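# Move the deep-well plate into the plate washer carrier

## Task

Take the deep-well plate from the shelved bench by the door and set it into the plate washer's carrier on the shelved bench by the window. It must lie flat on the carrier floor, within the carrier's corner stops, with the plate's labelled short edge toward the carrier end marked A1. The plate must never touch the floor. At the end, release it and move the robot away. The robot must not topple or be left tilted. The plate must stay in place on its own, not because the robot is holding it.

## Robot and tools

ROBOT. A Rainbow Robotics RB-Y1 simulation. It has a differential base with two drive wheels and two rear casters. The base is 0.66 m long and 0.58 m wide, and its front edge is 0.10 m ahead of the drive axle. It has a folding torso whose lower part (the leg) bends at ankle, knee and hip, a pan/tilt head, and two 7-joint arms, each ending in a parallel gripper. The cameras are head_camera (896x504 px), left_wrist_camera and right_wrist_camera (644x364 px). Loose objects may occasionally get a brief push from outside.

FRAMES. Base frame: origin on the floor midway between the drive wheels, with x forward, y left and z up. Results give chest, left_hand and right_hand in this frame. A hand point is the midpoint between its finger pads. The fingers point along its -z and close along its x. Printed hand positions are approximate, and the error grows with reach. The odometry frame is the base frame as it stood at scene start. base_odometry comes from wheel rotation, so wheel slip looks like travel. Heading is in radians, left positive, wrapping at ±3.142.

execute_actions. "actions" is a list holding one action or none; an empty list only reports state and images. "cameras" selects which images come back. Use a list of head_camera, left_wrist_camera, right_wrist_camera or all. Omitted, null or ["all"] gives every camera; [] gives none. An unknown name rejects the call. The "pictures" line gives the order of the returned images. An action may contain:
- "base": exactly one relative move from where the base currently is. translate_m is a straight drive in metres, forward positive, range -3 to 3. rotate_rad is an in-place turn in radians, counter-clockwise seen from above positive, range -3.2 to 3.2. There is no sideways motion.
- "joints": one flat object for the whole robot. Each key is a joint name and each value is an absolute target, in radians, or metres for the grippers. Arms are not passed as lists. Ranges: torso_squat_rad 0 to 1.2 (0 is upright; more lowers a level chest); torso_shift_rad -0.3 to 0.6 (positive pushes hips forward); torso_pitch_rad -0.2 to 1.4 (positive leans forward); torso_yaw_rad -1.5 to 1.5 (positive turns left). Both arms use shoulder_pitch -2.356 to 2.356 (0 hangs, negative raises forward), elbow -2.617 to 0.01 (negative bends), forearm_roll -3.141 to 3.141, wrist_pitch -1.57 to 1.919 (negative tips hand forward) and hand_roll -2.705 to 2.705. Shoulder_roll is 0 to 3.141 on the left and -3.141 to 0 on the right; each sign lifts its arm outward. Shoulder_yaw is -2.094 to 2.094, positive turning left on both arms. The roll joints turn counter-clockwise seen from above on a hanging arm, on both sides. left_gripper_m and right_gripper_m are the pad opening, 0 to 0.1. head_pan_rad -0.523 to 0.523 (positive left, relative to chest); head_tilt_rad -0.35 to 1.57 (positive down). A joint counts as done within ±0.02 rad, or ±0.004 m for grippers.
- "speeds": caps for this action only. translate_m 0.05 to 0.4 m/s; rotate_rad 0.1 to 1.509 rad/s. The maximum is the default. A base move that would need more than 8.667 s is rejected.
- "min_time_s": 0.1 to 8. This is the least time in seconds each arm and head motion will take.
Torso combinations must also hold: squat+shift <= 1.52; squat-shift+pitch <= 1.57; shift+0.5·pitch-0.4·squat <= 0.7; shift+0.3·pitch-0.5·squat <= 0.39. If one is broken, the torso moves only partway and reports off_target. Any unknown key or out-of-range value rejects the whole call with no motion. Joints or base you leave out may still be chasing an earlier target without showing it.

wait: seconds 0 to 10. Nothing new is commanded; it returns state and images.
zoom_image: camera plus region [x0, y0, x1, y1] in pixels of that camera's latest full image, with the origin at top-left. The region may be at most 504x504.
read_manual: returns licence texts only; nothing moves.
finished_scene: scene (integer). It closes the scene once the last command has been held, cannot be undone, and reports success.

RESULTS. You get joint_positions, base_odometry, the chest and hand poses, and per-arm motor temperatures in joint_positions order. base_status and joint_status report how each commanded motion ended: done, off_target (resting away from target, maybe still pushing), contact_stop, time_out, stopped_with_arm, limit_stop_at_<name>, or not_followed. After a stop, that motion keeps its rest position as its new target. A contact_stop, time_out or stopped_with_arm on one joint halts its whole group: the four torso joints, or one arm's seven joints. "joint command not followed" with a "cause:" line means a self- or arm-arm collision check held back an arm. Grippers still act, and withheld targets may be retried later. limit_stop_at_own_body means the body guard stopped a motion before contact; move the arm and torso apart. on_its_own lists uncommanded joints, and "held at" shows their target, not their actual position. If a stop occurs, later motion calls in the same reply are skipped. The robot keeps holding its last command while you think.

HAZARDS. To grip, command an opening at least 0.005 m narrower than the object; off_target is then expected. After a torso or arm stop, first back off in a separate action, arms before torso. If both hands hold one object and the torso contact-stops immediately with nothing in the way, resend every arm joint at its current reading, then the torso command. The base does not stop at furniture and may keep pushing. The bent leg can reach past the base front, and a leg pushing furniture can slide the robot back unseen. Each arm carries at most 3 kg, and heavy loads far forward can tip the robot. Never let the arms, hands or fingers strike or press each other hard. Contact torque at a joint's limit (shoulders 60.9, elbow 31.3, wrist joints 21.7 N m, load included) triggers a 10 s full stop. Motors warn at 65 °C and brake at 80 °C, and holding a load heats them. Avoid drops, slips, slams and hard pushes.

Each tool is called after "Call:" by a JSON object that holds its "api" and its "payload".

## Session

Call:
{"api": "execute_actions", "payload": {"actions": [], "cameras": ["head_camera"]}}

Scene clock: 0.00 s.
Motor temperatures (°C, as the motors report them): left_arm=[28 29 29 28 32 29 37] | right_arm=[33 28 27 32 35 36 34]
base_odometry: x=+0.000 y=+0.000 heading=+0.000 (m, m, rad; odometry frame)
base_status: not commanded
joint_positions: torso_squat_rad=+0.350 torso_shift_rad=-0.001 torso_pitch_rad=-0.001 torso_yaw_rad=+0.000 left_shoulder_pitch_rad=+0.007 left_shoulder_roll_rad=+0.034 left_shoulder_yaw_rad=-0.043 left_elbow_rad=-0.166 left_forearm_roll_rad=+0.016 left_wrist_pitch_rad=+0.006 left_hand_roll_rad=-0.030 left_gripper_m=+0.100 right_shoulder_pitch_rad=-0.002 right_shoulder_roll_rad=-0.033 right_shoulder_yaw_rad=-0.028 right_elbow_rad=-0.201 right_forearm_roll_rad=-0.011 right_wrist_pitch_rad=+0.036 right_hand_roll_rad=-0.018 right_gripper_m=+0.099 head_pan_rad=+0.000 head_tilt_rad=+0.401
joint_status: not commanded
chest: x=-0.2290 y=-0.0010 z=+1.2474 quat_wxyz=(+1.000, +0.001, -0.001, +0.000) (m; base frame)
left_hand: x=-0.1535 y=+0.2429 z=+0.5665 quat_wxyz=(+0.997, +0.017, -0.077, -0.029) (m; base frame)
right_hand: x=-0.1370 y=-0.2471 z=+0.5674 quat_wxyz=(+0.996, -0.015, -0.085, -0.027) (m; base frame)
pictures: head_camera
Images, in order (width x height): head_camera 896x504.

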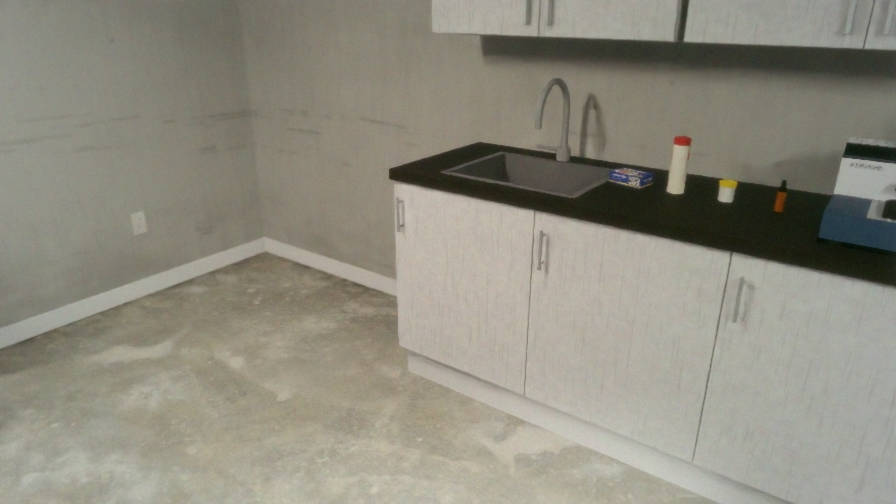

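Same layout probably: plate bench to the left.

Call:
{"api": "execute_actions", "payload": {"actions": [{"base":{"rotate_rad":1.2},"joints":{"head_tilt_rad":0.3}}], "cameras": ["head_camera"]}}

Scene clock: 4.43 s.
Motor temperatures (°C, as the motors report them): left_arm=[28 29 29 28 32 29 37] | right_arm=[33 28 27 32 35 36 34]
base_odometry: x=+0.000 y=+0.000 heading=+1.200 (m, m, rad; odometry frame)
base_status: done
joint_positions: torso_squat_rad=+0.350 torso_shift_rad=-0.001 torso_pitch_rad=-0.001 torso_yaw_rad=+0.000 left_shoulder_pitch_rad=+0.007 left_shoulder_roll_rad=+0.034 left_shoulder_yaw_rad=-0.043 left_elbow_rad=-0.166 left_forearm_roll_rad=+0.016 left_wrist_pitch_rad=+0.006 left_hand_roll_rad=-0.030 left_gripper_m=+0.100 right_shoulder_pitch_rad=-0.002 right_shoulder_roll_rad=-0.033 right_shoulder_yaw_rad=-0.028 right_elbow_rad=-0.201 right_forearm_roll_rad=-0.011 right_wrist_pitch_rad=+0.036 right_hand_roll_rad=-0.018 right_gripper_m=+0.099 head_pan_rad=+0.000 head_tilt_rad=+0.300
joint_status: all done
chest: x=-0.2290 y=-0.0010 z=+1.2474 quat_wxyz=(+1.000, +0.001, -0.001, +0.000) (m; base frame)
left_hand: x=-0.1535 y=+0.2429 z=+0.5665 quat_wxyz=(+0.997, +0.017, -0.077, -0.029) (m; base frame)
right_hand: x=-0.1370 y=-0.2471 z=+0.5674 quat_wxyz=(+0.996, -0.015, -0.085, -0.027) (m; base frame)
pictures: head_camera
Images, in order (width x height): head_camera 896x504.

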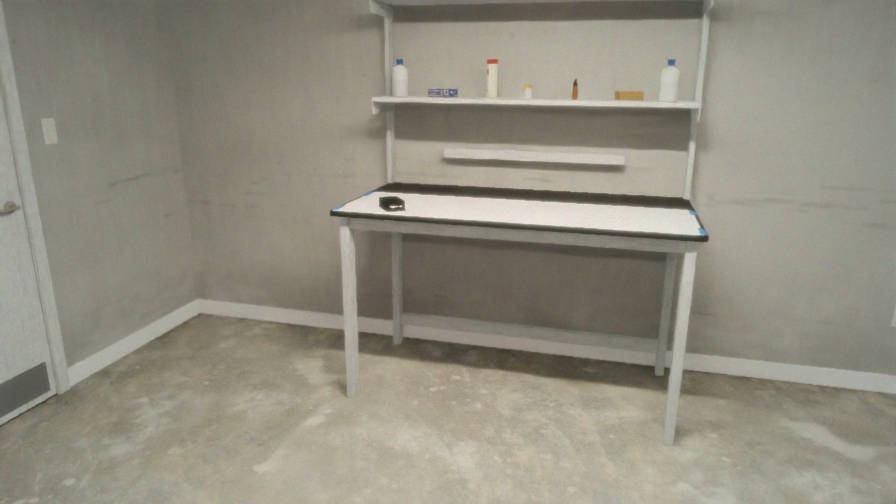

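Call:
{"api": "execute_actions", "payload": {"actions": [{"base":{"rotate_rad":0.23}}], "cameras": []}}

Call:
{"api": "execute_actions", "payload": {"actions": [{"base":{"translate_m":1.6},"joints":{"head_tilt_rad":0.6,"torso_squat_rad":0}}], "cameras": ["head_camera"]}}

Scene clock: 8.13 s.
Motor temperatures (°C, as the motors report them): left_arm=[28 29 29 28 32 29 37] | right_arm=[33 28 27 32 35 36 34]
base_odometry: x=+0.000 y=+0.000 heading=+1.429 (m, m, rad; odometry frame)
base_status: done
joint_positions: torso_squat_rad=+0.350 torso_shift_rad=-0.001 torso_pitch_rad=-0.001 torso_yaw_rad=+0.000 left_shoulder_pitch_rad=+0.007 left_shoulder_roll_rad=+0.034 left_shoulder_yaw_rad=-0.043 left_elbow_rad=-0.166 left_forearm_roll_rad=+0.016 left_wrist_pitch_rad=+0.006 left_hand_roll_rad=-0.030 left_gripper_m=+0.100 right_shoulder_pitch_rad=-0.002 right_shoulder_roll_rad=-0.033 right_shoulder_yaw_rad=-0.028 right_elbow_rad=-0.201 right_forearm_roll_rad=-0.011 right_wrist_pitch_rad=+0.036 right_hand_roll_rad=-0.018 right_gripper_m=+0.099 head_pan_rad=+0.000 head_tilt_rad=+0.300
joint_status: not commanded
chest: x=-0.2290 y=-0.0010 z=+1.2474 quat_wxyz=(+1.000, +0.001, -0.001, +0.000) (m; base frame)
left_hand: x=-0.1535 y=+0.2429 z=+0.5665 quat_wxyz=(+0.997, +0.017, -0.077, -0.029) (m; base frame)
right_hand: x=-0.1370 y=-0.2471 z=+0.5673 quat_wxyz=(+0.996, -0.015, -0.085, -0.027) (m; base frame)
pictures: none
No camera images: the call's "cameras" was empty. Leave "cameras" out to get every camera's image.

Scene clock: 13.67 s.
Motor temperatures (°C, as the motors report them): left_arm=[28 29 29 28 32 29 37] | right_arm=[33 28 27 32 35 36 34]
base_odometry: x=+0.225 y=+1.584 heading=+1.430 (m, m, rad; odometry frame)
base_status: done
joint_positions: torso_squat_rad=+0.000 torso_shift_rad=-0.001 torso_pitch_rad=-0.001 torso_yaw_rad=+0.000 left_shoulder_pitch_rad=+0.007 left_shoulder_roll_rad=+0.034 left_shoulder_yaw_rad=-0.043 left_elbow_rad=-0.166 left_forearm_roll_rad=+0.016 left_wrist_pitch_rad=+0.006 left_hand_roll_rad=-0.030 left_gripper_m=+0.100 right_shoulder_pitch_rad=-0.002 right_shoulder_roll_rad=-0.033 right_shoulder_yaw_rad=-0.028 right_elbow_rad=-0.201 right_forearm_roll_rad=-0.011 right_wrist_pitch_rad=+0.036 right_hand_roll_rad=-0.018 right_gripper_m=+0.099 head_pan_rad=+0.000 head_tilt_rad=+0.600
joint_status: all done
chest: x=-0.2290 y=-0.0010 z=+1.2899 quat_wxyz=(+1.000, +0.001, -0.001, +0.000) (m; base frame)
left_hand: x=-0.1535 y=+0.2429 z=+0.6091 quat_wxyz=(+0.997, +0.017, -0.077, -0.029) (m; base frame)
right_hand: x=-0.1370 y=-0.2471 z=+0.6099 quat_wxyz=(+0.996, -0.015, -0.085, -0.027) (m; base frame)
pictures: head_camera
Images, in order (width x height): head_camera 896x504.

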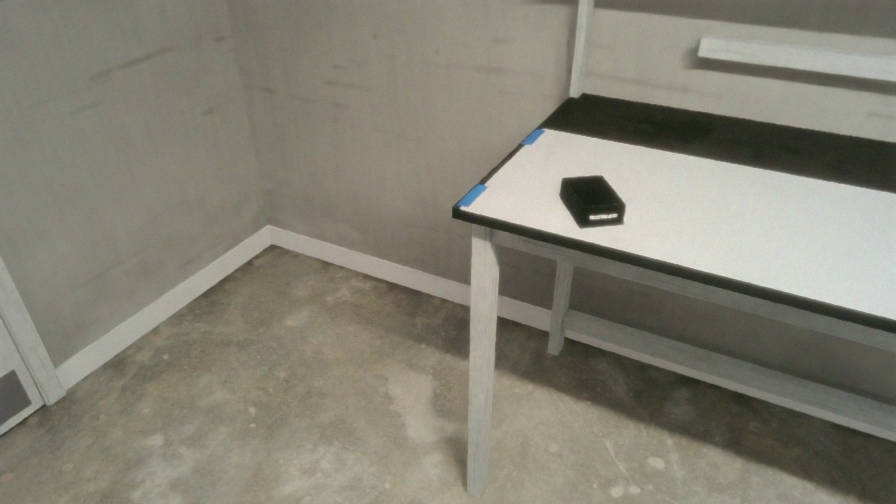

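Call:
{"api": "execute_actions", "payload": {"actions": [{"joints":{"torso_pitch_rad":0.2,"right_shoulder_pitch_rad":-1.233,"right_shoulder_roll_rad":-0.229,"right_shoulder_yaw_rad":-0.329,"right_elbow_rad":-0.716,"right_forearm_roll_rad":0,"right_wrist_pitch_rad":1.73,"right_hand_roll_rad":1.77,"head_tilt_rad":0.65,"left_shoulder_pitch_rad":-0.15}}], "cameras": []}}

Call:
{"api": "execute_actions", "payload": {"actions": [{"base":{"translate_m":0.51}}], "cameras": ["head_camera","right_wrist_camera"]}}

Scene clock: 21.53 s.
Motor temperatures (°C, as the motors report them): left_arm=[28 29 29 28 32 29 37] | right_arm=[33 28 27 32 35 36 34]
base_odometry: x=+0.225 y=+1.584 heading=+1.430 (m, m, rad; odometry frame)
base_status: not commanded
joint_positions: torso_squat_rad=+0.000 torso_shift_rad=-0.001 torso_pitch_rad=+0.200 torso_yaw_rad=+0.000 left_shoulder_pitch_rad=-0.150 left_shoulder_roll_rad=+0.034 left_shoulder_yaw_rad=-0.043 left_elbow_rad=-0.166 left_forearm_roll_rad=+0.016 left_wrist_pitch_rad=+0.006 left_hand_roll_rad=-0.030 left_gripper_m=+0.100 right_shoulder_pitch_rad=-1.234 right_shoulder_roll_rad=-0.229 right_shoulder_yaw_rad=-0.329 right_elbow_rad=-0.716 right_forearm_roll_rad=+0.000 right_wrist_pitch_rad=+1.730 right_hand_roll_rad=+1.770 right_gripper_m=+0.099 head_pan_rad=+0.000 head_tilt_rad=+0.650
joint_status: all done
chest: x=-0.1671 y=-0.0010 z=+1.2838 quat_wxyz=(+0.995, +0.001, +0.100, +0.000) (m; base frame)
left_hand: x=-0.1156 y=+0.2358 z=+0.5982 quat_wxyz=(+0.997, +0.011, -0.050, -0.055) (m; base frame)
right_hand: x=+0.3571 y=-0.2207 z=+1.0217 quat_wxyz=(+0.633, +0.000, -0.001, +0.774) (m; base frame)
pictures: none
No camera images: the call's "cameras" was empty. Leave "cameras" out to get every camera's image.

Scene clock: 24.17 s.
Motor temperatures (°C, as the motors report them): left_arm=[28 29 29 28 32 29 37] | right_arm=[33 28 27 32 35 36 34]
base_odometry: x=+0.297 y=+2.089 heading=+1.430 (m, m, rad; odometry frame)
base_status: done
joint_positions: torso_squat_rad=+0.000 torso_shift_rad=-0.001 torso_pitch_rad=+0.200 torso_yaw_rad=+0.000 left_shoulder_pitch_rad=-0.150 left_shoulder_roll_rad=+0.034 left_shoulder_yaw_rad=-0.043 left_elbow_rad=-0.166 left_forearm_roll_rad=+0.016 left_wrist_pitch_rad=+0.006 left_hand_roll_rad=-0.030 left_gripper_m=+0.100 right_shoulder_pitch_rad=-1.233 right_shoulder_roll_rad=-0.229 right_shoulder_yaw_rad=-0.329 right_elbow_rad=-0.716 right_forearm_roll_rad=+0.000 right_wrist_pitch_rad=+1.730 right_hand_roll_rad=+1.770 right_gripper_m=+0.099 head_pan_rad=+0.000 head_tilt_rad=+0.650
joint_status: not commanded
chest: x=-0.1671 y=-0.0010 z=+1.2838 quat_wxyz=(+0.995, +0.001, +0.100, +0.000) (m; base frame)
left_hand: x=-0.1157 y=+0.2358 z=+0.5982 quat_wxyz=(+0.997, +0.011, -0.050, -0.055) (m; base frame)
right_hand: x=+0.3570 y=-0.2207 z=+1.0216 quat_wxyz=(+0.633, +0.001, -0.001, +0.774) (m; base frame)
pictures: head_camera, right_wrist_camera
Images, in order (width x height): head_camera 896x504, right_wrist_camera 644x364.

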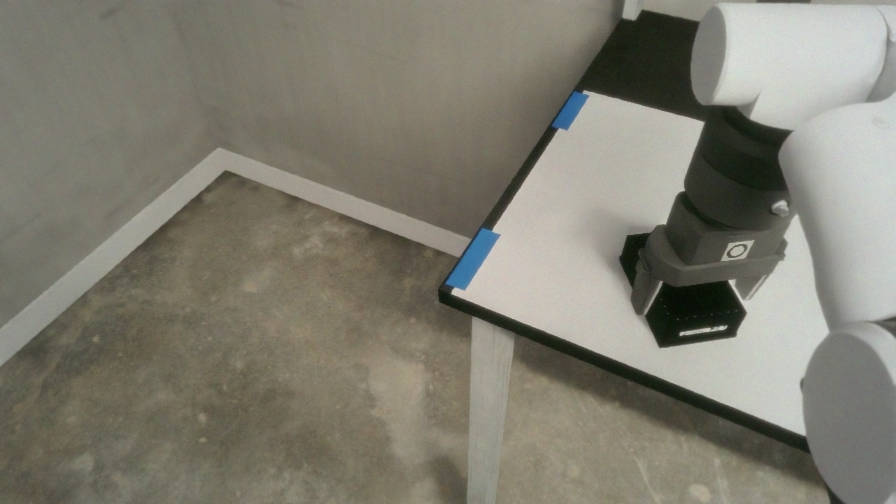

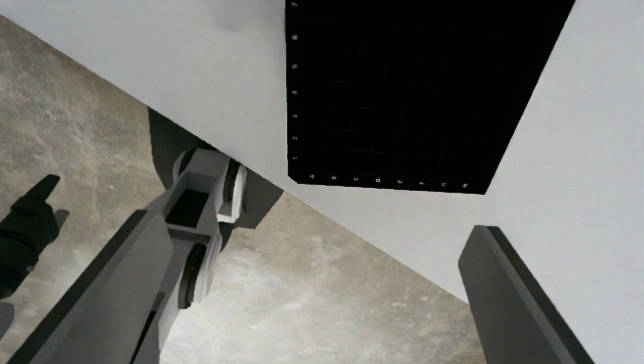

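Call:
{"api": "execute_actions", "payload": {"actions": [{"base":{"translate_m":0.0715},"joints":{"torso_squat_rad":0.25}}], "cameras": []}}

Call:
{"api": "execute_actions", "payload": {"actions": [{"base":{"rotate_rad":-0.066},"joints":{"right_hand_roll_rad":1.796}}], "cameras": ["right_wrist_camera"]}}

Scene clock: 28.00 s.
Motor temperatures (°C, as the motors report them): left_arm=[28 29 29 28 32 29 37] | right_arm=[33 28 27 32 35 36 34]
base_odometry: x=+0.307 y=+2.160 heading=+1.430 (m, m, rad; odometry frame)
base_status: done
joint_positions: torso_squat_rad=+0.250 torso_shift_rad=-0.001 torso_pitch_rad=+0.200 torso_yaw_rad=+0.000 left_shoulder_pitch_rad=-0.150 left_shoulder_roll_rad=+0.034 left_shoulder_yaw_rad=-0.043 left_elbow_rad=-0.166 left_forearm_roll_rad=+0.016 left_wrist_pitch_rad=+0.006 left_hand_roll_rad=-0.030 left_gripper_m=+0.100 right_shoulder_pitch_rad=-1.233 right_shoulder_roll_rad=-0.229 right_shoulder_yaw_rad=-0.329 right_elbow_rad=-0.716 right_forearm_roll_rad=+0.000 right_wrist_pitch_rad=+1.730 right_hand_roll_rad=+1.770 right_gripper_m=+0.099 head_pan_rad=+0.000 head_tilt_rad=+0.650
joint_status: all done
chest: x=-0.1672 y=-0.0010 z=+1.2620 quat_wxyz=(+0.995, +0.001, +0.100, +0.000) (m; base frame)
left_hand: x=-0.1156 y=+0.2358 z=+0.5764 quat_wxyz=(+0.997, +0.011, -0.050, -0.055) (m; base frame)
right_hand: x=+0.3570 y=-0.2207 z=+0.9999 quat_wxyz=(+0.633, +0.001, -0.001, +0.774) (m; base frame)
pictures: none
No camera images: the call's "cameras" was empty. Leave "cameras" out to get every camera's image.

Scene clock: 29.43 s.
Motor temperatures (°C, as the motors report them): left_arm=[28 29 29 28 32 29 37] | right_arm=[33 28 27 32 35 36 34]
base_odometry: x=+0.307 y=+2.160 heading=+1.365 (m, m, rad; odometry frame)
base_status: done
joint_positions: torso_squat_rad=+0.250 torso_shift_rad=-0.001 torso_pitch_rad=+0.200 torso_yaw_rad=+0.000 left_shoulder_pitch_rad=-0.150 left_shoulder_roll_rad=+0.034 left_shoulder_yaw_rad=-0.043 left_elbow_rad=-0.166 left_forearm_roll_rad=+0.016 left_wrist_pitch_rad=+0.006 left_hand_roll_rad=-0.030 left_gripper_m=+0.100 right_shoulder_pitch_rad=-1.233 right_shoulder_roll_rad=-0.229 right_shoulder_yaw_rad=-0.329 right_elbow_rad=-0.716 right_forearm_roll_rad=+0.000 right_wrist_pitch_rad=+1.730 right_hand_roll_rad=+1.796 right_gripper_m=+0.099 head_pan_rad=+0.000 head_tilt_rad=+0.650
joint_status: all done
chest: x=-0.1671 y=-0.0010 z=+1.2620 quat_wxyz=(+0.995, +0.001, +0.100, +0.000) (m; base frame)
left_hand: x=-0.1156 y=+0.2359 z=+0.5764 quat_wxyz=(+0.997, +0.011, -0.050, -0.055) (m; base frame)
right_hand: x=+0.3570 y=-0.2207 z=+0.9999 quat_wxyz=(+0.623, +0.001, -0.001, +0.782) (m; base frame)
pictures: right_wrist_camera
Images, in order (width x height): right_wrist_camera 644x364.

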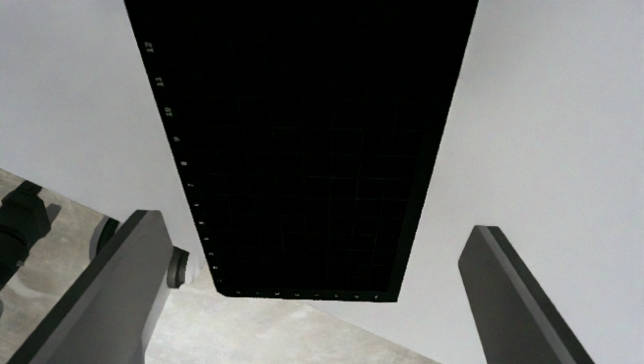

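Call:
{"api": "execute_actions", "payload": {"actions": [{"base":{"rotate_rad":0.012},"joints":{"right_hand_roll_rad":1.80}}], "cameras": []}}

Call:
{"api": "execute_actions", "payload": {"actions": [{"joints":{"torso_squat_rad":0.43}}], "cameras": ["right_wrist_camera"]}}

Call:
{"api": "execute_actions", "payload": {"actions": [{"joints":{"right_gripper_m":0.07}}], "cameras": []}}

Call:
{"api": "execute_actions", "payload": {"actions": [{"joints":{"torso_squat_rad":0.0}}], "cameras": ["right_wrist_camera","head_camera"]}}

Scene clock: 34.47 s.
Motor temperatures (°C, as the motors report them): left_arm=[28 29 29 28 32 29 37] | right_arm=[34 28 27 32 35 36 34]
base_odometry: x=+0.307 y=+2.160 heading=+1.377 (m, m, rad; odometry frame)
base_status: done
joint_positions: torso_squat_rad=+0.250 torso_shift_rad=-0.001 torso_pitch_rad=+0.200 torso_yaw_rad=+0.000 left_shoulder_pitch_rad=-0.150 left_shoulder_roll_rad=+0.034 left_shoulder_yaw_rad=-0.043 left_elbow_rad=-0.166 left_forearm_roll_rad=+0.016 left_wrist_pitch_rad=+0.006 left_hand_roll_rad=-0.030 left_gripper_m=+0.100 right_shoulder_pitch_rad=-1.233 right_shoulder_roll_rad=-0.229 right_shoulder_yaw_rad=-0.329 right_elbow_rad=-0.716 right_forearm_roll_rad=+0.000 right_wrist_pitch_rad=+1.730 right_hand_roll_rad=+1.800 right_gripper_m=+0.099 head_pan_rad=+0.000 head_tilt_rad=+0.650
joint_status: all done
chest: x=-0.1671 y=-0.0010 z=+1.2620 quat_wxyz=(+0.995, +0.001, +0.100, +0.000) (m; base frame)
left_hand: x=-0.1156 y=+0.2359 z=+0.5764 quat_wxyz=(+0.997, +0.011, -0.050, -0.055) (m; base frame)
right_hand: x=+0.3570 y=-0.2207 z=+0.9998 quat_wxyz=(+0.622, +0.001, -0.001, +0.783) (m; base frame)
pictures: none
No camera images: the call's "cameras" was empty. Leave "cameras" out to get every camera's image.

Scene clock: 35.87 s.
Motor temperatures (°C, as the motors report them): left_arm=[28 29 29 28 32 29 37] | right_arm=[34 28 27 32 35 36 34]
base_odometry: x=+0.307 y=+2.160 heading=+1.377 (m, m, rad; odometry frame)
base_status: not commanded
joint_positions: torso_squat_rad=+0.430 torso_shift_rad=-0.001 torso_pitch_rad=+0.200 torso_yaw_rad=+0.000 left_shoulder_pitch_rad=-0.150 left_shoulder_roll_rad=+0.034 left_shoulder_yaw_rad=-0.043 left_elbow_rad=-0.166 left_forearm_roll_rad=+0.016 left_wrist_pitch_rad=+0.006 left_hand_roll_rad=-0.030 left_gripper_m=+0.100 right_shoulder_pitch_rad=-1.233 right_shoulder_roll_rad=-0.229 right_shoulder_yaw_rad=-0.329 right_elbow_rad=-0.716 right_forearm_roll_rad=+0.000 right_wrist_pitch_rad=+1.730 right_hand_roll_rad=+1.800 right_gripper_m=+0.099 head_pan_rad=+0.000 head_tilt_rad=+0.650
joint_status: all done
chest: x=-0.1671 y=-0.0010 z=+1.2200 quat_wxyz=(+0.995, +0.001, +0.100, +0.000) (m; base frame)
left_hand: x=-0.1156 y=+0.2359 z=+0.5345 quat_wxyz=(+0.997, +0.011, -0.050, -0.055) (m; base frame)
right_hand: x=+0.3570 y=-0.2207 z=+0.9579 quat_wxyz=(+0.622, +0.001, -0.001, +0.783) (m; base frame)
pictures: right_wrist_camera
Images, in order (width x height): right_wrist_camera 644x364.

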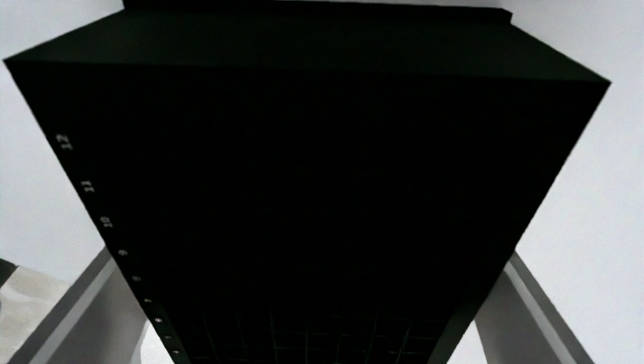

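Scene clock: 36.63 s.
Motor temperatures (°C, as the motors report them): left_arm=[28 29 29 28 32 29 37] | right_arm=[34 28 27 32 35 36 34]
base_odometry: x=+0.307 y=+2.160 heading=+1.377 (m, m, rad; odometry frame)
base_status: not commanded
joint_positions: torso_squat_rad=+0.430 torso_shift_rad=-0.001 torso_pitch_rad=+0.200 torso_yaw_rad=+0.000 left_shoulder_pitch_rad=-0.150 left_shoulder_roll_rad=+0.034 left_shoulder_yaw_rad=-0.043 left_elbow_rad=-0.166 left_forearm_roll_rad=+0.016 left_wrist_pitch_rad=+0.006 left_hand_roll_rad=-0.030 left_gripper_m=+0.100 right_shoulder_pitch_rad=-1.233 right_shoulder_roll_rad=-0.229 right_shoulder_yaw_rad=-0.329 right_elbow_rad=-0.716 right_forearm_roll_rad=+0.000 right_wrist_pitch_rad=+1.730 right_hand_roll_rad=+1.800 right_gripper_m=+0.082 head_pan_rad=+0.000 head_tilt_rad=+0.650
joint_status: right_gripper_m off_target (ended at +0.082, target +0.070)
chest: x=-0.1671 y=-0.0010 z=+1.2200 quat_wxyz=(+0.995, +0.001, +0.100, +0.000) (m; base frame)
left_hand: x=-0.1156 y=+0.2359 z=+0.5345 quat_wxyz=(+0.997, +0.011, -0.050, -0.055) (m; base frame)
right_hand: x=+0.3570 y=-0.2207 z=+0.9579 quat_wxyz=(+0.622, +0.001, -0.001, +0.783) (m; base frame)
pictures: none
No camera images: the call's "cameras" was empty. Leave "cameras" out to get every camera's image.

Scene clock: 38.83 s.
Motor temperatures (°C, as the motors report them): left_arm=[28 29 29 28 32 29 37] | right_arm=[34 28 27 32 35 36 34]
base_odometry: x=+0.307 y=+2.160 heading=+1.377 (m, m, rad; odometry frame)
base_status: not commanded
joint_positions: torso_squat_rad=+0.000 torso_shift_rad=-0.001 torso_pitch_rad=+0.200 torso_yaw_rad=+0.000 left_shoulder_pitch_rad=-0.150 left_shoulder_roll_rad=+0.034 left_shoulder_yaw_rad=-0.043 left_elbow_rad=-0.166 left_forearm_roll_rad=+0.016 left_wrist_pitch_rad=+0.006 left_hand_roll_rad=-0.030 left_gripper_m=+0.100 right_shoulder_pitch_rad=-1.233 right_shoulder_roll_rad=-0.229 right_shoulder_yaw_rad=-0.329 right_elbow_rad=-0.716 right_forearm_roll_rad=+0.000 right_wrist_pitch_rad=+1.730 right_hand_roll_rad=+1.800 right_gripper_m=+0.082 head_pan_rad=+0.000 head_tilt_rad=+0.650
joint_status: all done
chest: x=-0.1671 y=-0.0010 z=+1.2838 quat_wxyz=(+0.995, +0.001, +0.100, +0.000) (m; base frame)
left_hand: x=-0.1157 y=+0.2358 z=+0.5982 quat_wxyz=(+0.997, +0.011, -0.050, -0.055) (m; base frame)
right_hand: x=+0.3570 y=-0.2207 z=+1.0215 quat_wxyz=(+0.622, +0.001, -0.001, +0.783) (m; base frame)
pictures: head_camera, right_wrist_camera
Images, in order (width x height): head_camera 896x504, right_wrist_camera 644x364.

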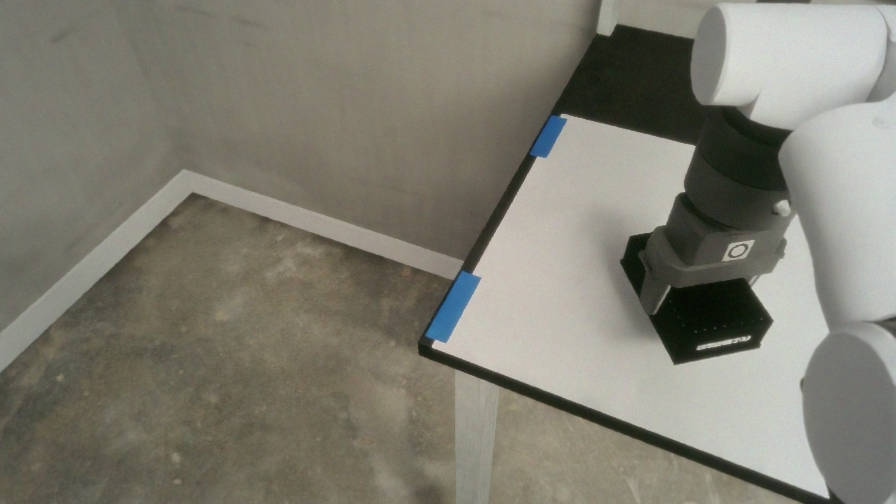

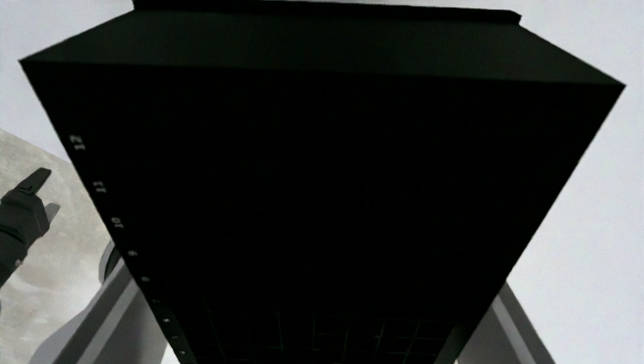

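Back to about the start, then turn around.

Call:
{"api": "execute_actions", "payload": {"actions": [{"base":{"translate_m":-2.0},"joints":{"head_tilt_rad":0.2}}], "cameras": []}}

Call:
{"api": "execute_actions", "payload": {"actions": [{"base":{"rotate_rad":2.75}}], "cameras": ["head_camera"]}}

Scene clock: 46.63 s.
Motor temperatures (°C, as the motors report them): left_arm=[28 29 29 28 32 29 37] | right_arm=[34 28 27 32 35 36 34]
base_odometry: x=-0.080 y=+0.197 heading=+1.375 (m, m, rad; odometry frame)
base_status: done
joint_positions: torso_squat_rad=+0.000 torso_shift_rad=-0.001 torso_pitch_rad=+0.200 torso_yaw_rad=+0.000 left_shoulder_pitch_rad=-0.150 left_shoulder_roll_rad=+0.034 left_shoulder_yaw_rad=-0.043 left_elbow_rad=-0.166 left_forearm_roll_rad=+0.016 left_wrist_pitch_rad=+0.006 left_hand_roll_rad=-0.030 left_gripper_m=+0.100 right_shoulder_pitch_rad=-1.233 right_shoulder_roll_rad=-0.229 right_shoulder_yaw_rad=-0.329 right_elbow_rad=-0.716 right_forearm_roll_rad=+0.000 right_wrist_pitch_rad=+1.730 right_hand_roll_rad=+1.800 right_gripper_m=+0.082 head_pan_rad=+0.000 head_tilt_rad=+0.200
joint_status: all done
chest: x=-0.1672 y=-0.0010 z=+1.2838 quat_wxyz=(+0.995, +0.001, +0.100, +0.000) (m; base frame)
left_hand: x=-0.1157 y=+0.2358 z=+0.5982 quat_wxyz=(+0.997, +0.011, -0.050, -0.055) (m; base frame)
right_hand: x=+0.3569 y=-0.2208 z=+1.0215 quat_wxyz=(+0.622, +0.001, -0.001, +0.783) (m; base frame)
pictures: none
No camera images: the call's "cameras" was empty. Leave "cameras" out to get every camera's image.

Scene clock: 51.67 s.
Motor temperatures (°C, as the motors report them): left_arm=[28 29 29 28 32 29 37] | right_arm=[34 28 27 32 35 36 34]
base_odometry: x=-0.080 y=+0.197 heading=-2.158 (m, m, rad; odometry frame)
base_status: done
joint_positions: torso_squat_rad=+0.000 torso_shift_rad=-0.001 torso_pitch_rad=+0.200 torso_yaw_rad=+0.000 left_shoulder_pitch_rad=-0.150 left_shoulder_roll_rad=+0.034 left_shoulder_yaw_rad=-0.043 left_elbow_rad=-0.166 left_forearm_roll_rad=+0.016 left_wrist_pitch_rad=+0.006 left_hand_roll_rad=-0.030 left_gripper_m=+0.100 right_shoulder_pitch_rad=-1.233 right_shoulder_roll_rad=-0.229 right_shoulder_yaw_rad=-0.329 right_elbow_rad=-0.716 right_forearm_roll_rad=+0.000 right_wrist_pitch_rad=+1.730 right_hand_roll_rad=+1.800 right_gripper_m=+0.082 head_pan_rad=+0.000 head_tilt_rad=+0.200
joint_status: not commanded
chest: x=-0.1672 y=-0.0010 z=+1.2838 quat_wxyz=(+0.995, +0.001, +0.100, +0.000) (m; base frame)
left_hand: x=-0.1157 y=+0.2358 z=+0.5982 quat_wxyz=(+0.997, +0.011, -0.050, -0.055) (m; base frame)
right_hand: x=+0.3569 y=-0.2208 z=+1.0215 quat_wxyz=(+0.622, +0.001, -0.001, +0.783) (m; base frame)
pictures: head_camera
Images, in order (width x height): head_camera 896x504.

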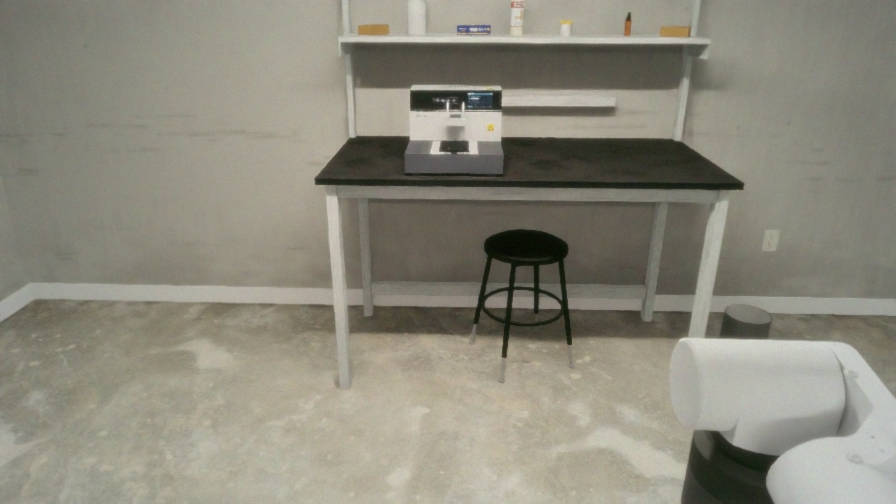

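Call:
{"api": "execute_actions", "payload": {"actions": [{"base":{"rotate_rad":0.11}}], "cameras": []}}

Call:
{"api": "execute_actions", "payload": {"actions": [{"base":{"translate_m":1.4},"joints":{"right_shoulder_pitch_rad":-1.451,"right_shoulder_roll_rad":-0.3055,"right_shoulder_yaw_rad":-0.3465,"right_elbow_rad":-0.521,"right_wrist_pitch_rad":1.764,"right_hand_roll_rad":1.45,"head_tilt_rad":0.45},"min_time_s":2}], "cameras": ["head_camera"]}}

Scene clock: 56.20 s.
Motor temperatures (°C, as the motors report them): left_arm=[28 29 29 28 32 29 37] | right_arm=[34 28 27 32 35 36 34]
base_odometry: x=-0.080 y=+0.197 heading=-2.049 (m, m, rad; odometry frame)
base_status: done
joint_positions: torso_squat_rad=+0.000 torso_shift_rad=-0.001 torso_pitch_rad=+0.200 torso_yaw_rad=+0.000 left_shoulder_pitch_rad=-0.150 left_shoulder_roll_rad=+0.034 left_shoulder_yaw_rad=-0.043 left_elbow_rad=-0.166 left_forearm_roll_rad=+0.016 left_wrist_pitch_rad=+0.006 left_hand_roll_rad=-0.030 left_gripper_m=+0.100 right_shoulder_pitch_rad=-1.233 right_shoulder_roll_rad=-0.229 right_shoulder_yaw_rad=-0.329 right_elbow_rad=-0.716 right_forearm_roll_rad=+0.000 right_wrist_pitch_rad=+1.730 right_hand_roll_rad=+1.800 right_gripper_m=+0.082 head_pan_rad=+0.000 head_tilt_rad=+0.200
joint_status: not commanded
chest: x=-0.1672 y=-0.0010 z=+1.2838 quat_wxyz=(+0.995, +0.001, +0.100, +0.000) (m; base frame)
left_hand: x=-0.1157 y=+0.2358 z=+0.5982 quat_wxyz=(+0.997, +0.011, -0.050, -0.055) (m; base frame)
right_hand: x=+0.3569 y=-0.2208 z=+1.0215 quat_wxyz=(+0.622, +0.001, -0.001, +0.783) (m; base frame)
pictures: none
No camera images: the call's "cameras" was empty. Leave "cameras" out to get every camera's image.

Scene clock: 61.17 s.
Motor temperatures (°C, as the motors report them): left_arm=[28 29 29 28 32 29 37] | right_arm=[35 28 27 32 35 36 34]
base_odometry: x=-0.723 y=-1.046 heading=-2.048 (m, m, rad; odometry frame)
base_status: done
joint_positions: torso_squat_rad=+0.000 torso_shift_rad=-0.001 torso_pitch_rad=+0.200 torso_yaw_rad=+0.000 left_shoulder_pitch_rad=-0.150 left_shoulder_roll_rad=+0.034 left_shoulder_yaw_rad=-0.043 left_elbow_rad=-0.166 left_forearm_roll_rad=+0.016 left_wrist_pitch_rad=+0.006 left_hand_roll_rad=-0.030 left_gripper_m=+0.100 right_shoulder_pitch_rad=-1.451 right_shoulder_roll_rad=-0.305 right_shoulder_yaw_rad=-0.346 right_elbow_rad=-0.521 right_forearm_roll_rad=+0.000 right_wrist_pitch_rad=+1.764 right_hand_roll_rad=+1.450 right_gripper_m=+0.082 head_pan_rad=+0.000 head_tilt_rad=+0.450
joint_status: all done
chest: x=-0.1671 y=-0.0010 z=+1.2838 quat_wxyz=(+0.995, +0.001, +0.100, +0.000) (m; base frame)
left_hand: x=-0.1157 y=+0.2358 z=+0.5982 quat_wxyz=(+0.997, +0.011, -0.050, -0.055) (m; base frame)
right_hand: x=+0.3773 y=-0.2208 z=+1.0908 quat_wxyz=(+0.748, +0.000, -0.001, +0.663) (m; base frame)
pictures: head_camera
Images, in order (width x height): head_camera 896x504.

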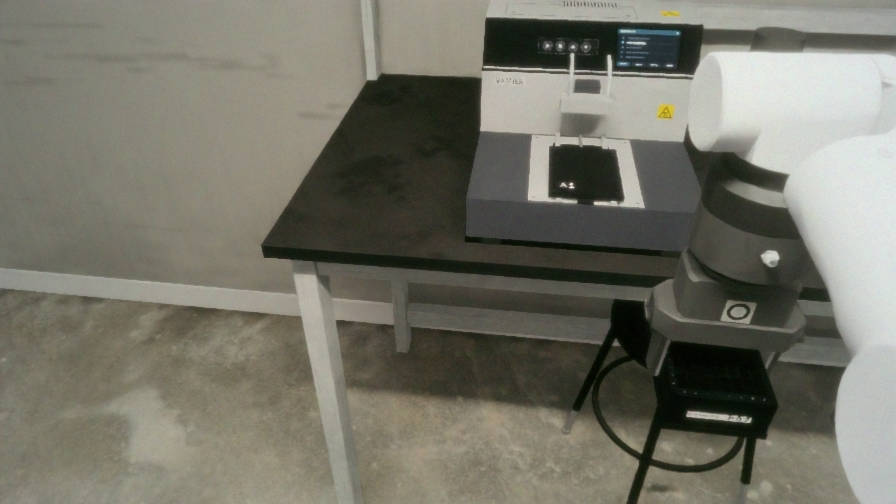

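Call:
{"api": "execute_actions", "payload": {"actions": [{"base":{"translate_m":0.42},"joints":{"head_tilt_rad":0.65}}], "cameras": ["head_camera","right_wrist_camera"]}}

Scene clock: 68.60 s.
Motor temperatures (°C, as the motors report them): left_arm=[28 29 29 28 32 29 37] | right_arm=[35 28 27 32 35 36 34]
base_odometry: x=-0.916 y=-1.419 heading=-2.048 (m, m, rad; odometry frame)
base_status: done
joint_positions: torso_squat_rad=+0.000 torso_shift_rad=-0.001 torso_pitch_rad=+0.200 torso_yaw_rad=+0.000 left_shoulder_pitch_rad=-0.150 left_shoulder_roll_rad=+0.034 left_shoulder_yaw_rad=-0.043 left_elbow_rad=-0.166 left_forearm_roll_rad=+0.016 left_wrist_pitch_rad=+0.006 left_hand_roll_rad=-0.030 left_gripper_m=+0.100 right_shoulder_pitch_rad=-1.451 right_shoulder_roll_rad=-0.305 right_shoulder_yaw_rad=-0.346 right_elbow_rad=-0.521 right_forearm_roll_rad=+0.000 right_wrist_pitch_rad=+1.764 right_hand_roll_rad=+1.450 right_gripper_m=+0.082 head_pan_rad=+0.000 head_tilt_rad=+0.650
joint_status: all done
chest: x=-0.1671 y=-0.0010 z=+1.2838 quat_wxyz=(+0.995, +0.001, +0.100, +0.000) (m; base frame)
left_hand: x=-0.1157 y=+0.2358 z=+0.5982 quat_wxyz=(+0.997, +0.011, -0.050, -0.055) (m; base frame)
right_hand: x=+0.3773 y=-0.2208 z=+1.0908 quat_wxyz=(+0.748, +0.000, -0.001, +0.663) (m; base frame)
pictures: head_camera, right_wrist_camera
Images, in order (width x height): head_camera 896x504, right_wrist_camera 644x364.

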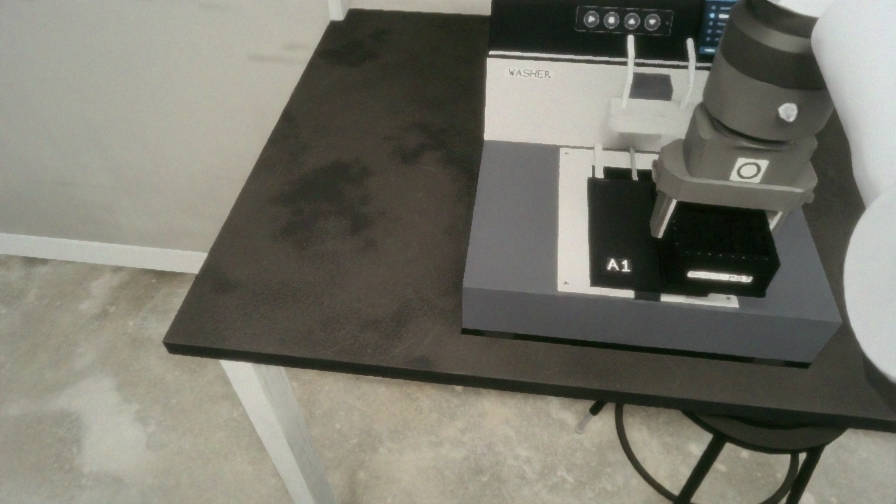

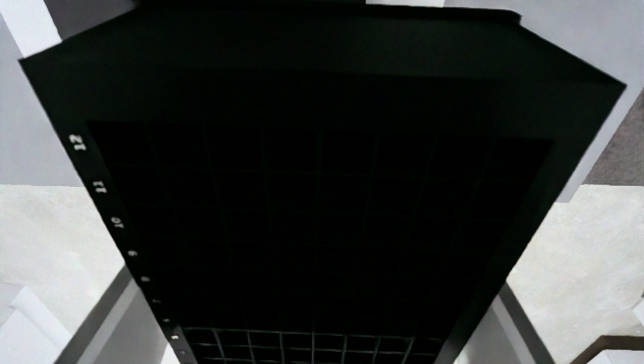

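Call:
{"api": "execute_actions", "payload": {"actions": [{"base":{"rotate_rad":0.081},"joints":{"right_hand_roll_rad":1.369}}], "cameras": []}}

Call:
{"api": "execute_actions", "payload": {"actions": [{"base":{"translate_m":0.032},"joints":{"torso_squat_rad":0.28}}], "cameras": ["head_camera","right_wrist_camera"]}}

Scene clock: 72.43 s.
Motor temperatures (°C, as the motors report them): left_arm=[28 29 29 28 32 29 37] | right_arm=[35 28 27 32 35 36 34]
base_odometry: x=-0.916 y=-1.419 heading=-1.968 (m, m, rad; odometry frame)
base_status: done
joint_positions: torso_squat_rad=+0.000 torso_shift_rad=-0.001 torso_pitch_rad=+0.200 torso_yaw_rad=+0.000 left_shoulder_pitch_rad=-0.150 left_shoulder_roll_rad=+0.034 left_shoulder_yaw_rad=-0.043 left_elbow_rad=-0.166 left_forearm_roll_rad=+0.016 left_wrist_pitch_rad=+0.006 left_hand_roll_rad=-0.030 left_gripper_m=+0.100 right_shoulder_pitch_rad=-1.451 right_shoulder_roll_rad=-0.305 right_shoulder_yaw_rad=-0.346 right_elbow_rad=-0.521 right_forearm_roll_rad=+0.000 right_wrist_pitch_rad=+1.764 right_hand_roll_rad=+1.369 right_gripper_m=+0.082 head_pan_rad=+0.000 head_tilt_rad=+0.650
joint_status: all done
chest: x=-0.1671 y=-0.0010 z=+1.2838 quat_wxyz=(+0.995, +0.001, +0.100, +0.000) (m; base frame)
left_hand: x=-0.1157 y=+0.2358 z=+0.5982 quat_wxyz=(+0.997, +0.011, -0.050, -0.055) (m; base frame)
right_hand: x=+0.3773 y=-0.2208 z=+1.0908 quat_wxyz=(+0.775, +0.000, -0.001, +0.632) (m; base frame)
pictures: none
No camera images: the call's "cameras" was empty. Leave "cameras" out to get every camera's image.

Scene clock: 74.13 s.
Motor temperatures (°C, as the motors report them): left_arm=[28 29 29 28 32 29 37] | right_arm=[35 28 27 32 35 36 34]
base_odometry: x=-0.929 y=-1.449 heading=-1.967 (m, m, rad; odometry frame)
base_status: done
joint_positions: torso_squat_rad=+0.280 torso_shift_rad=-0.001 torso_pitch_rad=+0.200 torso_yaw_rad=+0.000 left_shoulder_pitch_rad=-0.150 left_shoulder_roll_rad=+0.034 left_shoulder_yaw_rad=-0.043 left_elbow_rad=-0.166 left_forearm_roll_rad=+0.016 left_wrist_pitch_rad=+0.006 left_hand_roll_rad=-0.030 left_gripper_m=+0.100 right_shoulder_pitch_rad=-1.451 right_shoulder_roll_rad=-0.305 right_shoulder_yaw_rad=-0.346 right_elbow_rad=-0.521 right_forearm_roll_rad=+0.000 right_wrist_pitch_rad=+1.764 right_hand_roll_rad=+1.369 right_gripper_m=+0.082 head_pan_rad=+0.000 head_tilt_rad=+0.650
joint_status: all done
chest: x=-0.1672 y=-0.0010 z=+1.2565 quat_wxyz=(+0.995, +0.001, +0.100, +0.000) (m; base frame)
left_hand: x=-0.1156 y=+0.2359 z=+0.5709 quat_wxyz=(+0.997, +0.011, -0.050, -0.055) (m; base frame)
right_hand: x=+0.3773 y=-0.2208 z=+1.0636 quat_wxyz=(+0.775, +0.000, -0.001, +0.632) (m; base frame)
pictures: head_camera, right_wrist_camera
Images, in order (width x height): head_camera 896x504, right_wrist_camera 644x364.

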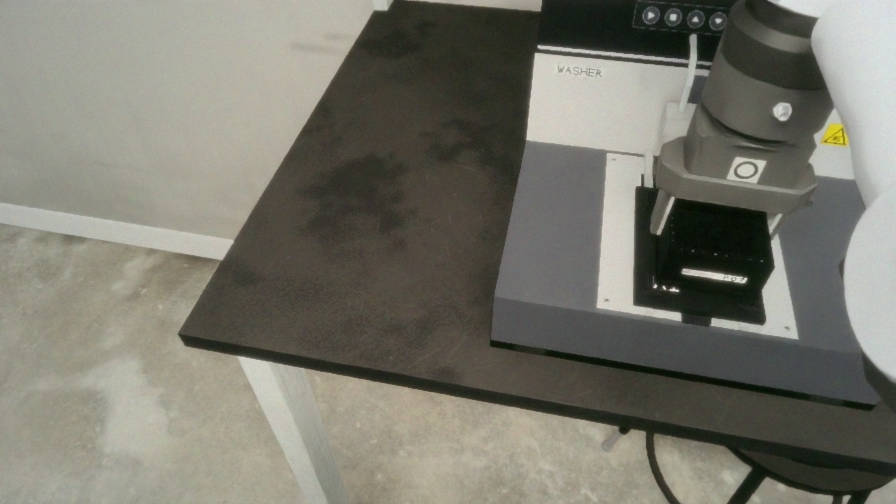

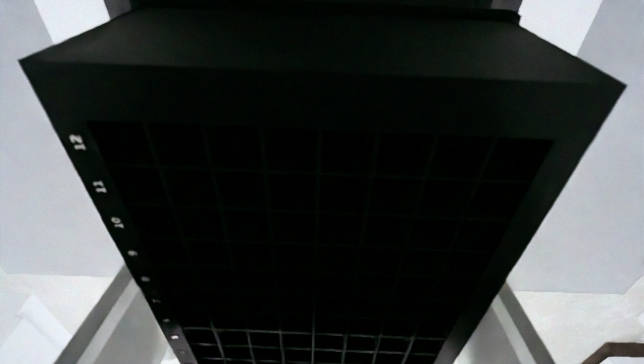

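Call:
{"api": "execute_actions", "payload": {"actions": [{"base":{"rotate_rad":0.011},"joints":{"right_hand_roll_rad":1.359}}], "cameras": []}}

Call:
{"api": "execute_actions", "payload": {"actions": [{"base":{"translate_m":-0.003},"joints":{"torso_squat_rad":0.305}}], "cameras": ["right_wrist_camera"]}}

Scene clock: 77.13 s.
Motor temperatures (°C, as the motors report them): left_arm=[28 29 29 28 32 29 37] | right_arm=[35 28 27 32 35 36 34]
base_odometry: x=-0.929 y=-1.449 heading=-1.957 (m, m, rad; odometry frame)
base_status: done
joint_positions: torso_squat_rad=+0.280 torso_shift_rad=-0.001 torso_pitch_rad=+0.200 torso_yaw_rad=+0.000 left_shoulder_pitch_rad=-0.150 left_shoulder_roll_rad=+0.034 left_shoulder_yaw_rad=-0.043 left_elbow_rad=-0.166 left_forearm_roll_rad=+0.016 left_wrist_pitch_rad=+0.006 left_hand_roll_rad=-0.030 left_gripper_m=+0.100 right_shoulder_pitch_rad=-1.451 right_shoulder_roll_rad=-0.305 right_shoulder_yaw_rad=-0.346 right_elbow_rad=-0.521 right_forearm_roll_rad=+0.000 right_wrist_pitch_rad=+1.764 right_hand_roll_rad=+1.359 right_gripper_m=+0.082 head_pan_rad=+0.000 head_tilt_rad=+0.650
joint_status: all done
chest: x=-0.1672 y=-0.0010 z=+1.2565 quat_wxyz=(+0.995, +0.001, +0.100, +0.000) (m; base frame)
left_hand: x=-0.1156 y=+0.2359 z=+0.5709 quat_wxyz=(+0.997, +0.011, -0.050, -0.055) (m; base frame)
right_hand: x=+0.3773 y=-0.2208 z=+1.0636 quat_wxyz=(+0.778, +0.000, -0.001, +0.628) (m; base frame)
pictures: none
No camera images: the call's "cameras" was empty. Leave "cameras" out to get every camera's image.

Scene clock: 77.93 s.
Motor temperatures (°C, as the motors report them): left_arm=[28 29 29 28 32 29 37] | right_arm=[35 28 27 32 35 36 34]
base_odometry: x=-0.928 y=-1.446 heading=-1.958 (m, m, rad; odometry frame)
base_status: done
joint_positions: torso_squat_rad=+0.305 torso_shift_rad=-0.001 torso_pitch_rad=+0.200 torso_yaw_rad=+0.000 left_shoulder_pitch_rad=-0.150 left_shoulder_roll_rad=+0.034 left_shoulder_yaw_rad=-0.043 left_elbow_rad=-0.166 left_forearm_roll_rad=+0.016 left_wrist_pitch_rad=+0.006 left_hand_roll_rad=-0.030 left_gripper_m=+0.100 right_shoulder_pitch_rad=-1.451 right_shoulder_roll_rad=-0.305 right_shoulder_yaw_rad=-0.346 right_elbow_rad=-0.521 right_forearm_roll_rad=+0.000 right_wrist_pitch_rad=+1.764 right_hand_roll_rad=+1.359 right_gripper_m=+0.082 head_pan_rad=+0.000 head_tilt_rad=+0.650
joint_status: all done
chest: x=-0.1671 y=-0.0010 z=+1.2515 quat_wxyz=(+0.995, +0.001, +0.100, +0.000) (m; base frame)
left_hand: x=-0.1156 y=+0.2359 z=+0.5659 quat_wxyz=(+0.997, +0.011, -0.050, -0.055) (m; base frame)
right_hand: x=+0.3774 y=-0.2208 z=+1.0586 quat_wxyz=(+0.778, +0.000, -0.001, +0.628) (m; base frame)
pictures: right_wrist_camera
Images, in order (width x height): right_wrist_camera 644x364.

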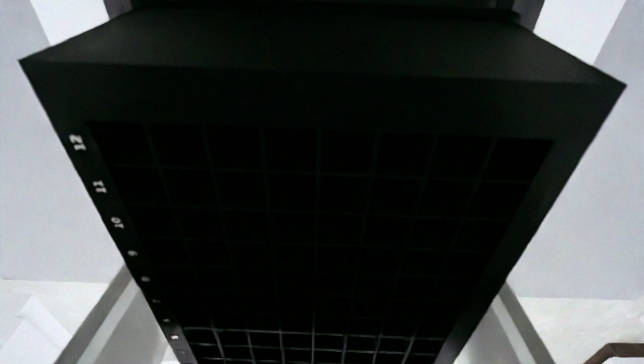

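Call:
{"api": "execute_actions", "payload": {"actions": [{"base":{"rotate_rad":0.003},"joints":{"torso_squat_rad":0.34}}], "cameras": ["right_wrist_camera"]}}

Scene clock: 81.87 s.
Motor temperatures (°C, as the motors report them): left_arm=[28 29 29 28 32 29 37] | right_arm=[35 28 27 32 35 36 34]
base_odometry: x=-0.928 y=-1.446 heading=-1.957 (m, m, rad; odometry frame)
base_status: done
joint_positions: torso_squat_rad=+0.340 torso_shift_rad=-0.001 torso_pitch_rad=+0.199 torso_yaw_rad=+0.000 left_shoulder_pitch_rad=-0.150 left_shoulder_roll_rad=+0.034 left_shoulder_yaw_rad=-0.043 left_elbow_rad=-0.166 left_forearm_roll_rad=+0.016 left_wrist_pitch_rad=+0.006 left_hand_roll_rad=-0.030 left_gripper_m=+0.100 right_shoulder_pitch_rad=-1.454 right_shoulder_roll_rad=-0.307 right_shoulder_yaw_rad=-0.346 right_elbow_rad=-0.522 right_forearm_roll_rad=+0.000 right_wrist_pitch_rad=+1.764 right_hand_roll_rad=+1.359 right_gripper_m=+0.082 head_pan_rad=+0.000 head_tilt_rad=+0.650
joint_status: all done
chest: x=-0.1676 y=-0.0009 z=+1.2437 quat_wxyz=(+0.995, +0.001, +0.099, +0.000) (m; base frame)
left_hand: x=-0.1155 y=+0.2358 z=+0.5582 quat_wxyz=(+0.997, +0.011, -0.051, -0.055) (m; base frame)
right_hand: x=+0.3781 y=-0.2210 z=+1.0533 quat_wxyz=(+0.778, -0.001, -0.003, +0.628) (m; base frame)
pictures: right_wrist_camera
Images, in order (width x height): right_wrist_camera 644x364.

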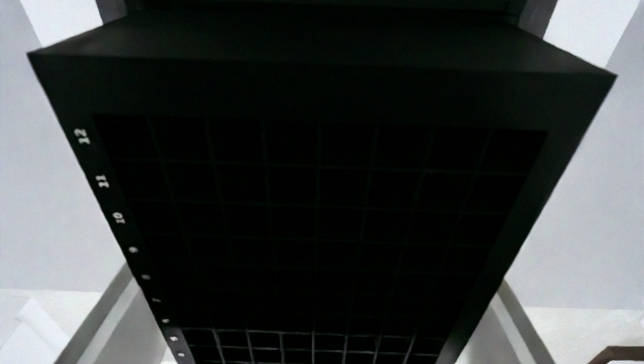

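Near end caught again; lift, forward 5 mm, lower.

Call:
{"api": "execute_actions", "payload": {"actions": [{"joints":{"torso_squat_rad":0.32}}], "cameras": []}}

Call:
{"api": "execute_actions", "payload": {"actions": [{"base":{"translate_m":0.005}}], "cameras": []}}

Call:
{"api": "execute_actions", "payload": {"actions": [{"joints":{"torso_squat_rad":0.355}}], "cameras": ["right_wrist_camera"]}}

Scene clock: 84.10 s.
Motor temperatures (°C, as the motors report them): left_arm=[28 29 29 28 32 29 37] | right_arm=[35 28 27 32 35 36 34]
base_odometry: x=-0.928 y=-1.446 heading=-1.957 (m, m, rad; odometry frame)
base_status: not commanded
joint_positions: torso_squat_rad=+0.320 torso_shift_rad=-0.001 torso_pitch_rad=+0.200 torso_yaw_rad=+0.000 left_shoulder_pitch_rad=-0.150 left_shoulder_roll_rad=+0.034 left_shoulder_yaw_rad=-0.043 left_elbow_rad=-0.166 left_forearm_roll_rad=+0.016 left_wrist_pitch_rad=+0.006 left_hand_roll_rad=-0.030 left_gripper_m=+0.100 right_shoulder_pitch_rad=-1.452 right_shoulder_roll_rad=-0.306 right_shoulder_yaw_rad=-0.346 right_elbow_rad=-0.521 right_forearm_roll_rad=+0.000 right_wrist_pitch_rad=+1.764 right_hand_roll_rad=+1.359 right_gripper_m=+0.082 head_pan_rad=+0.000 head_tilt_rad=+0.650
joint_status: all done
chest: x=-0.1671 y=-0.0009 z=+1.2482 quat_wxyz=(+0.995, +0.001, +0.100, +0.000) (m; base frame)
left_hand: x=-0.1157 y=+0.2359 z=+0.5626 quat_wxyz=(+0.997, +0.011, -0.050, -0.055) (m; base frame)
right_hand: x=+0.3776 y=-0.2210 z=+1.0557 quat_wxyz=(+0.778, +0.000, -0.001, +0.628) (m; base frame)
pictures: none
No camera images: the call's "cameras" was empty. Leave "cameras" out to get every camera's image.

Scene clock: 85.20 s.
Motor temperatures (°C, as the motors report them): left_arm=[28 29 29 28 32 29 37] | right_arm=[35 28 27 32 35 36 34]
base_odometry: x=-0.930 y=-1.451 heading=-1.956 (m, m, rad; odometry frame)
base_status: done
joint_positions: torso_squat_rad=+0.320 torso_shift_rad=-0.001 torso_pitch_rad=+0.200 torso_yaw_rad=+0.000 left_shoulder_pitch_rad=-0.150 left_shoulder_roll_rad=+0.034 left_shoulder_yaw_rad=-0.043 left_elbow_rad=-0.166 left_forearm_roll_rad=+0.016 left_wrist_pitch_rad=+0.006 left_hand_roll_rad=-0.030 left_gripper_m=+0.100 right_shoulder_pitch_rad=-1.452 right_shoulder_roll_rad=-0.306 right_shoulder_yaw_rad=-0.346 right_elbow_rad=-0.521 right_forearm_roll_rad=+0.000 right_wrist_pitch_rad=+1.764 right_hand_roll_rad=+1.359 right_gripper_m=+0.082 head_pan_rad=+0.000 head_tilt_rad=+0.650
joint_status: not commanded
chest: x=-0.1672 y=-0.0010 z=+1.2482 quat_wxyz=(+0.995, +0.001, +0.100, +0.000) (m; base frame)
left_hand: x=-0.1156 y=+0.2359 z=+0.5627 quat_wxyz=(+0.997, +0.011, -0.051, -0.055) (m; base frame)
right_hand: x=+0.3774 y=-0.2209 z=+1.0557 quat_wxyz=(+0.778, +0.000, -0.001, +0.628) (m; base frame)
pictures: none
No camera images: the call's "cameras" was empty. Leave "cameras" out to get every camera's image.

Scene clock: 85.97 s.
Motor temperatures (°C, as the motors report them): left_arm=[28 29 29 28 32 29 37] | right_arm=[35 28 27 32 35 36 34]
base_odometry: x=-0.930 y=-1.451 heading=-1.956 (m, m, rad; odometry frame)
base_status: not commanded
joint_positions: torso_squat_rad=+0.355 torso_shift_rad=-0.002 torso_pitch_rad=+0.198 torso_yaw_rad=+0.000 left_shoulder_pitch_rad=-0.150 left_shoulder_roll_rad=+0.034 left_shoulder_yaw_rad=-0.043 left_elbow_rad=-0.166 left_forearm_roll_rad=+0.016 left_wrist_pitch_rad=+0.006 left_hand_roll_rad=-0.030 left_gripper_m=+0.100 right_shoulder_pitch_rad=-1.455 right_shoulder_roll_rad=-0.307 right_shoulder_yaw_rad=-0.346 right_elbow_rad=-0.522 right_forearm_roll_rad=+0.000 right_wrist_pitch_rad=+1.765 right_hand_roll_rad=+1.359 right_gripper_m=+0.082 head_pan_rad=+0.000 head_tilt_rad=+0.650
joint_status: all done
chest: x=-0.1683 y=-0.0009 z=+1.2402 quat_wxyz=(+0.995, +0.001, +0.099, +0.000) (m; base frame)
left_hand: x=-0.1153 y=+0.2358 z=+0.5547 quat_wxyz=(+0.997, +0.011, -0.051, -0.055) (m; base frame)
right_hand: x=+0.3775 y=-0.2209 z=+1.0506 quat_wxyz=(+0.778, -0.002, -0.003, +0.628) (m; base frame)
pictures: right_wrist_camera
Images, in order (width x height): right_wrist_camera 644x364.

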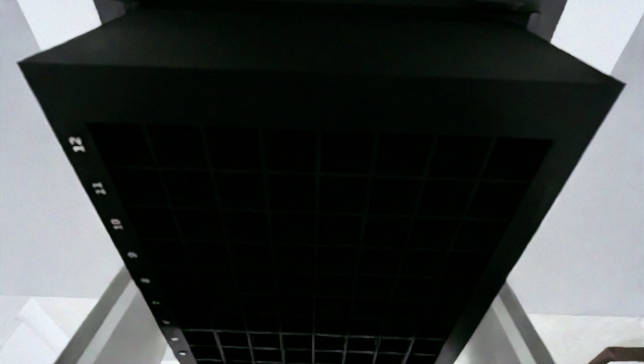

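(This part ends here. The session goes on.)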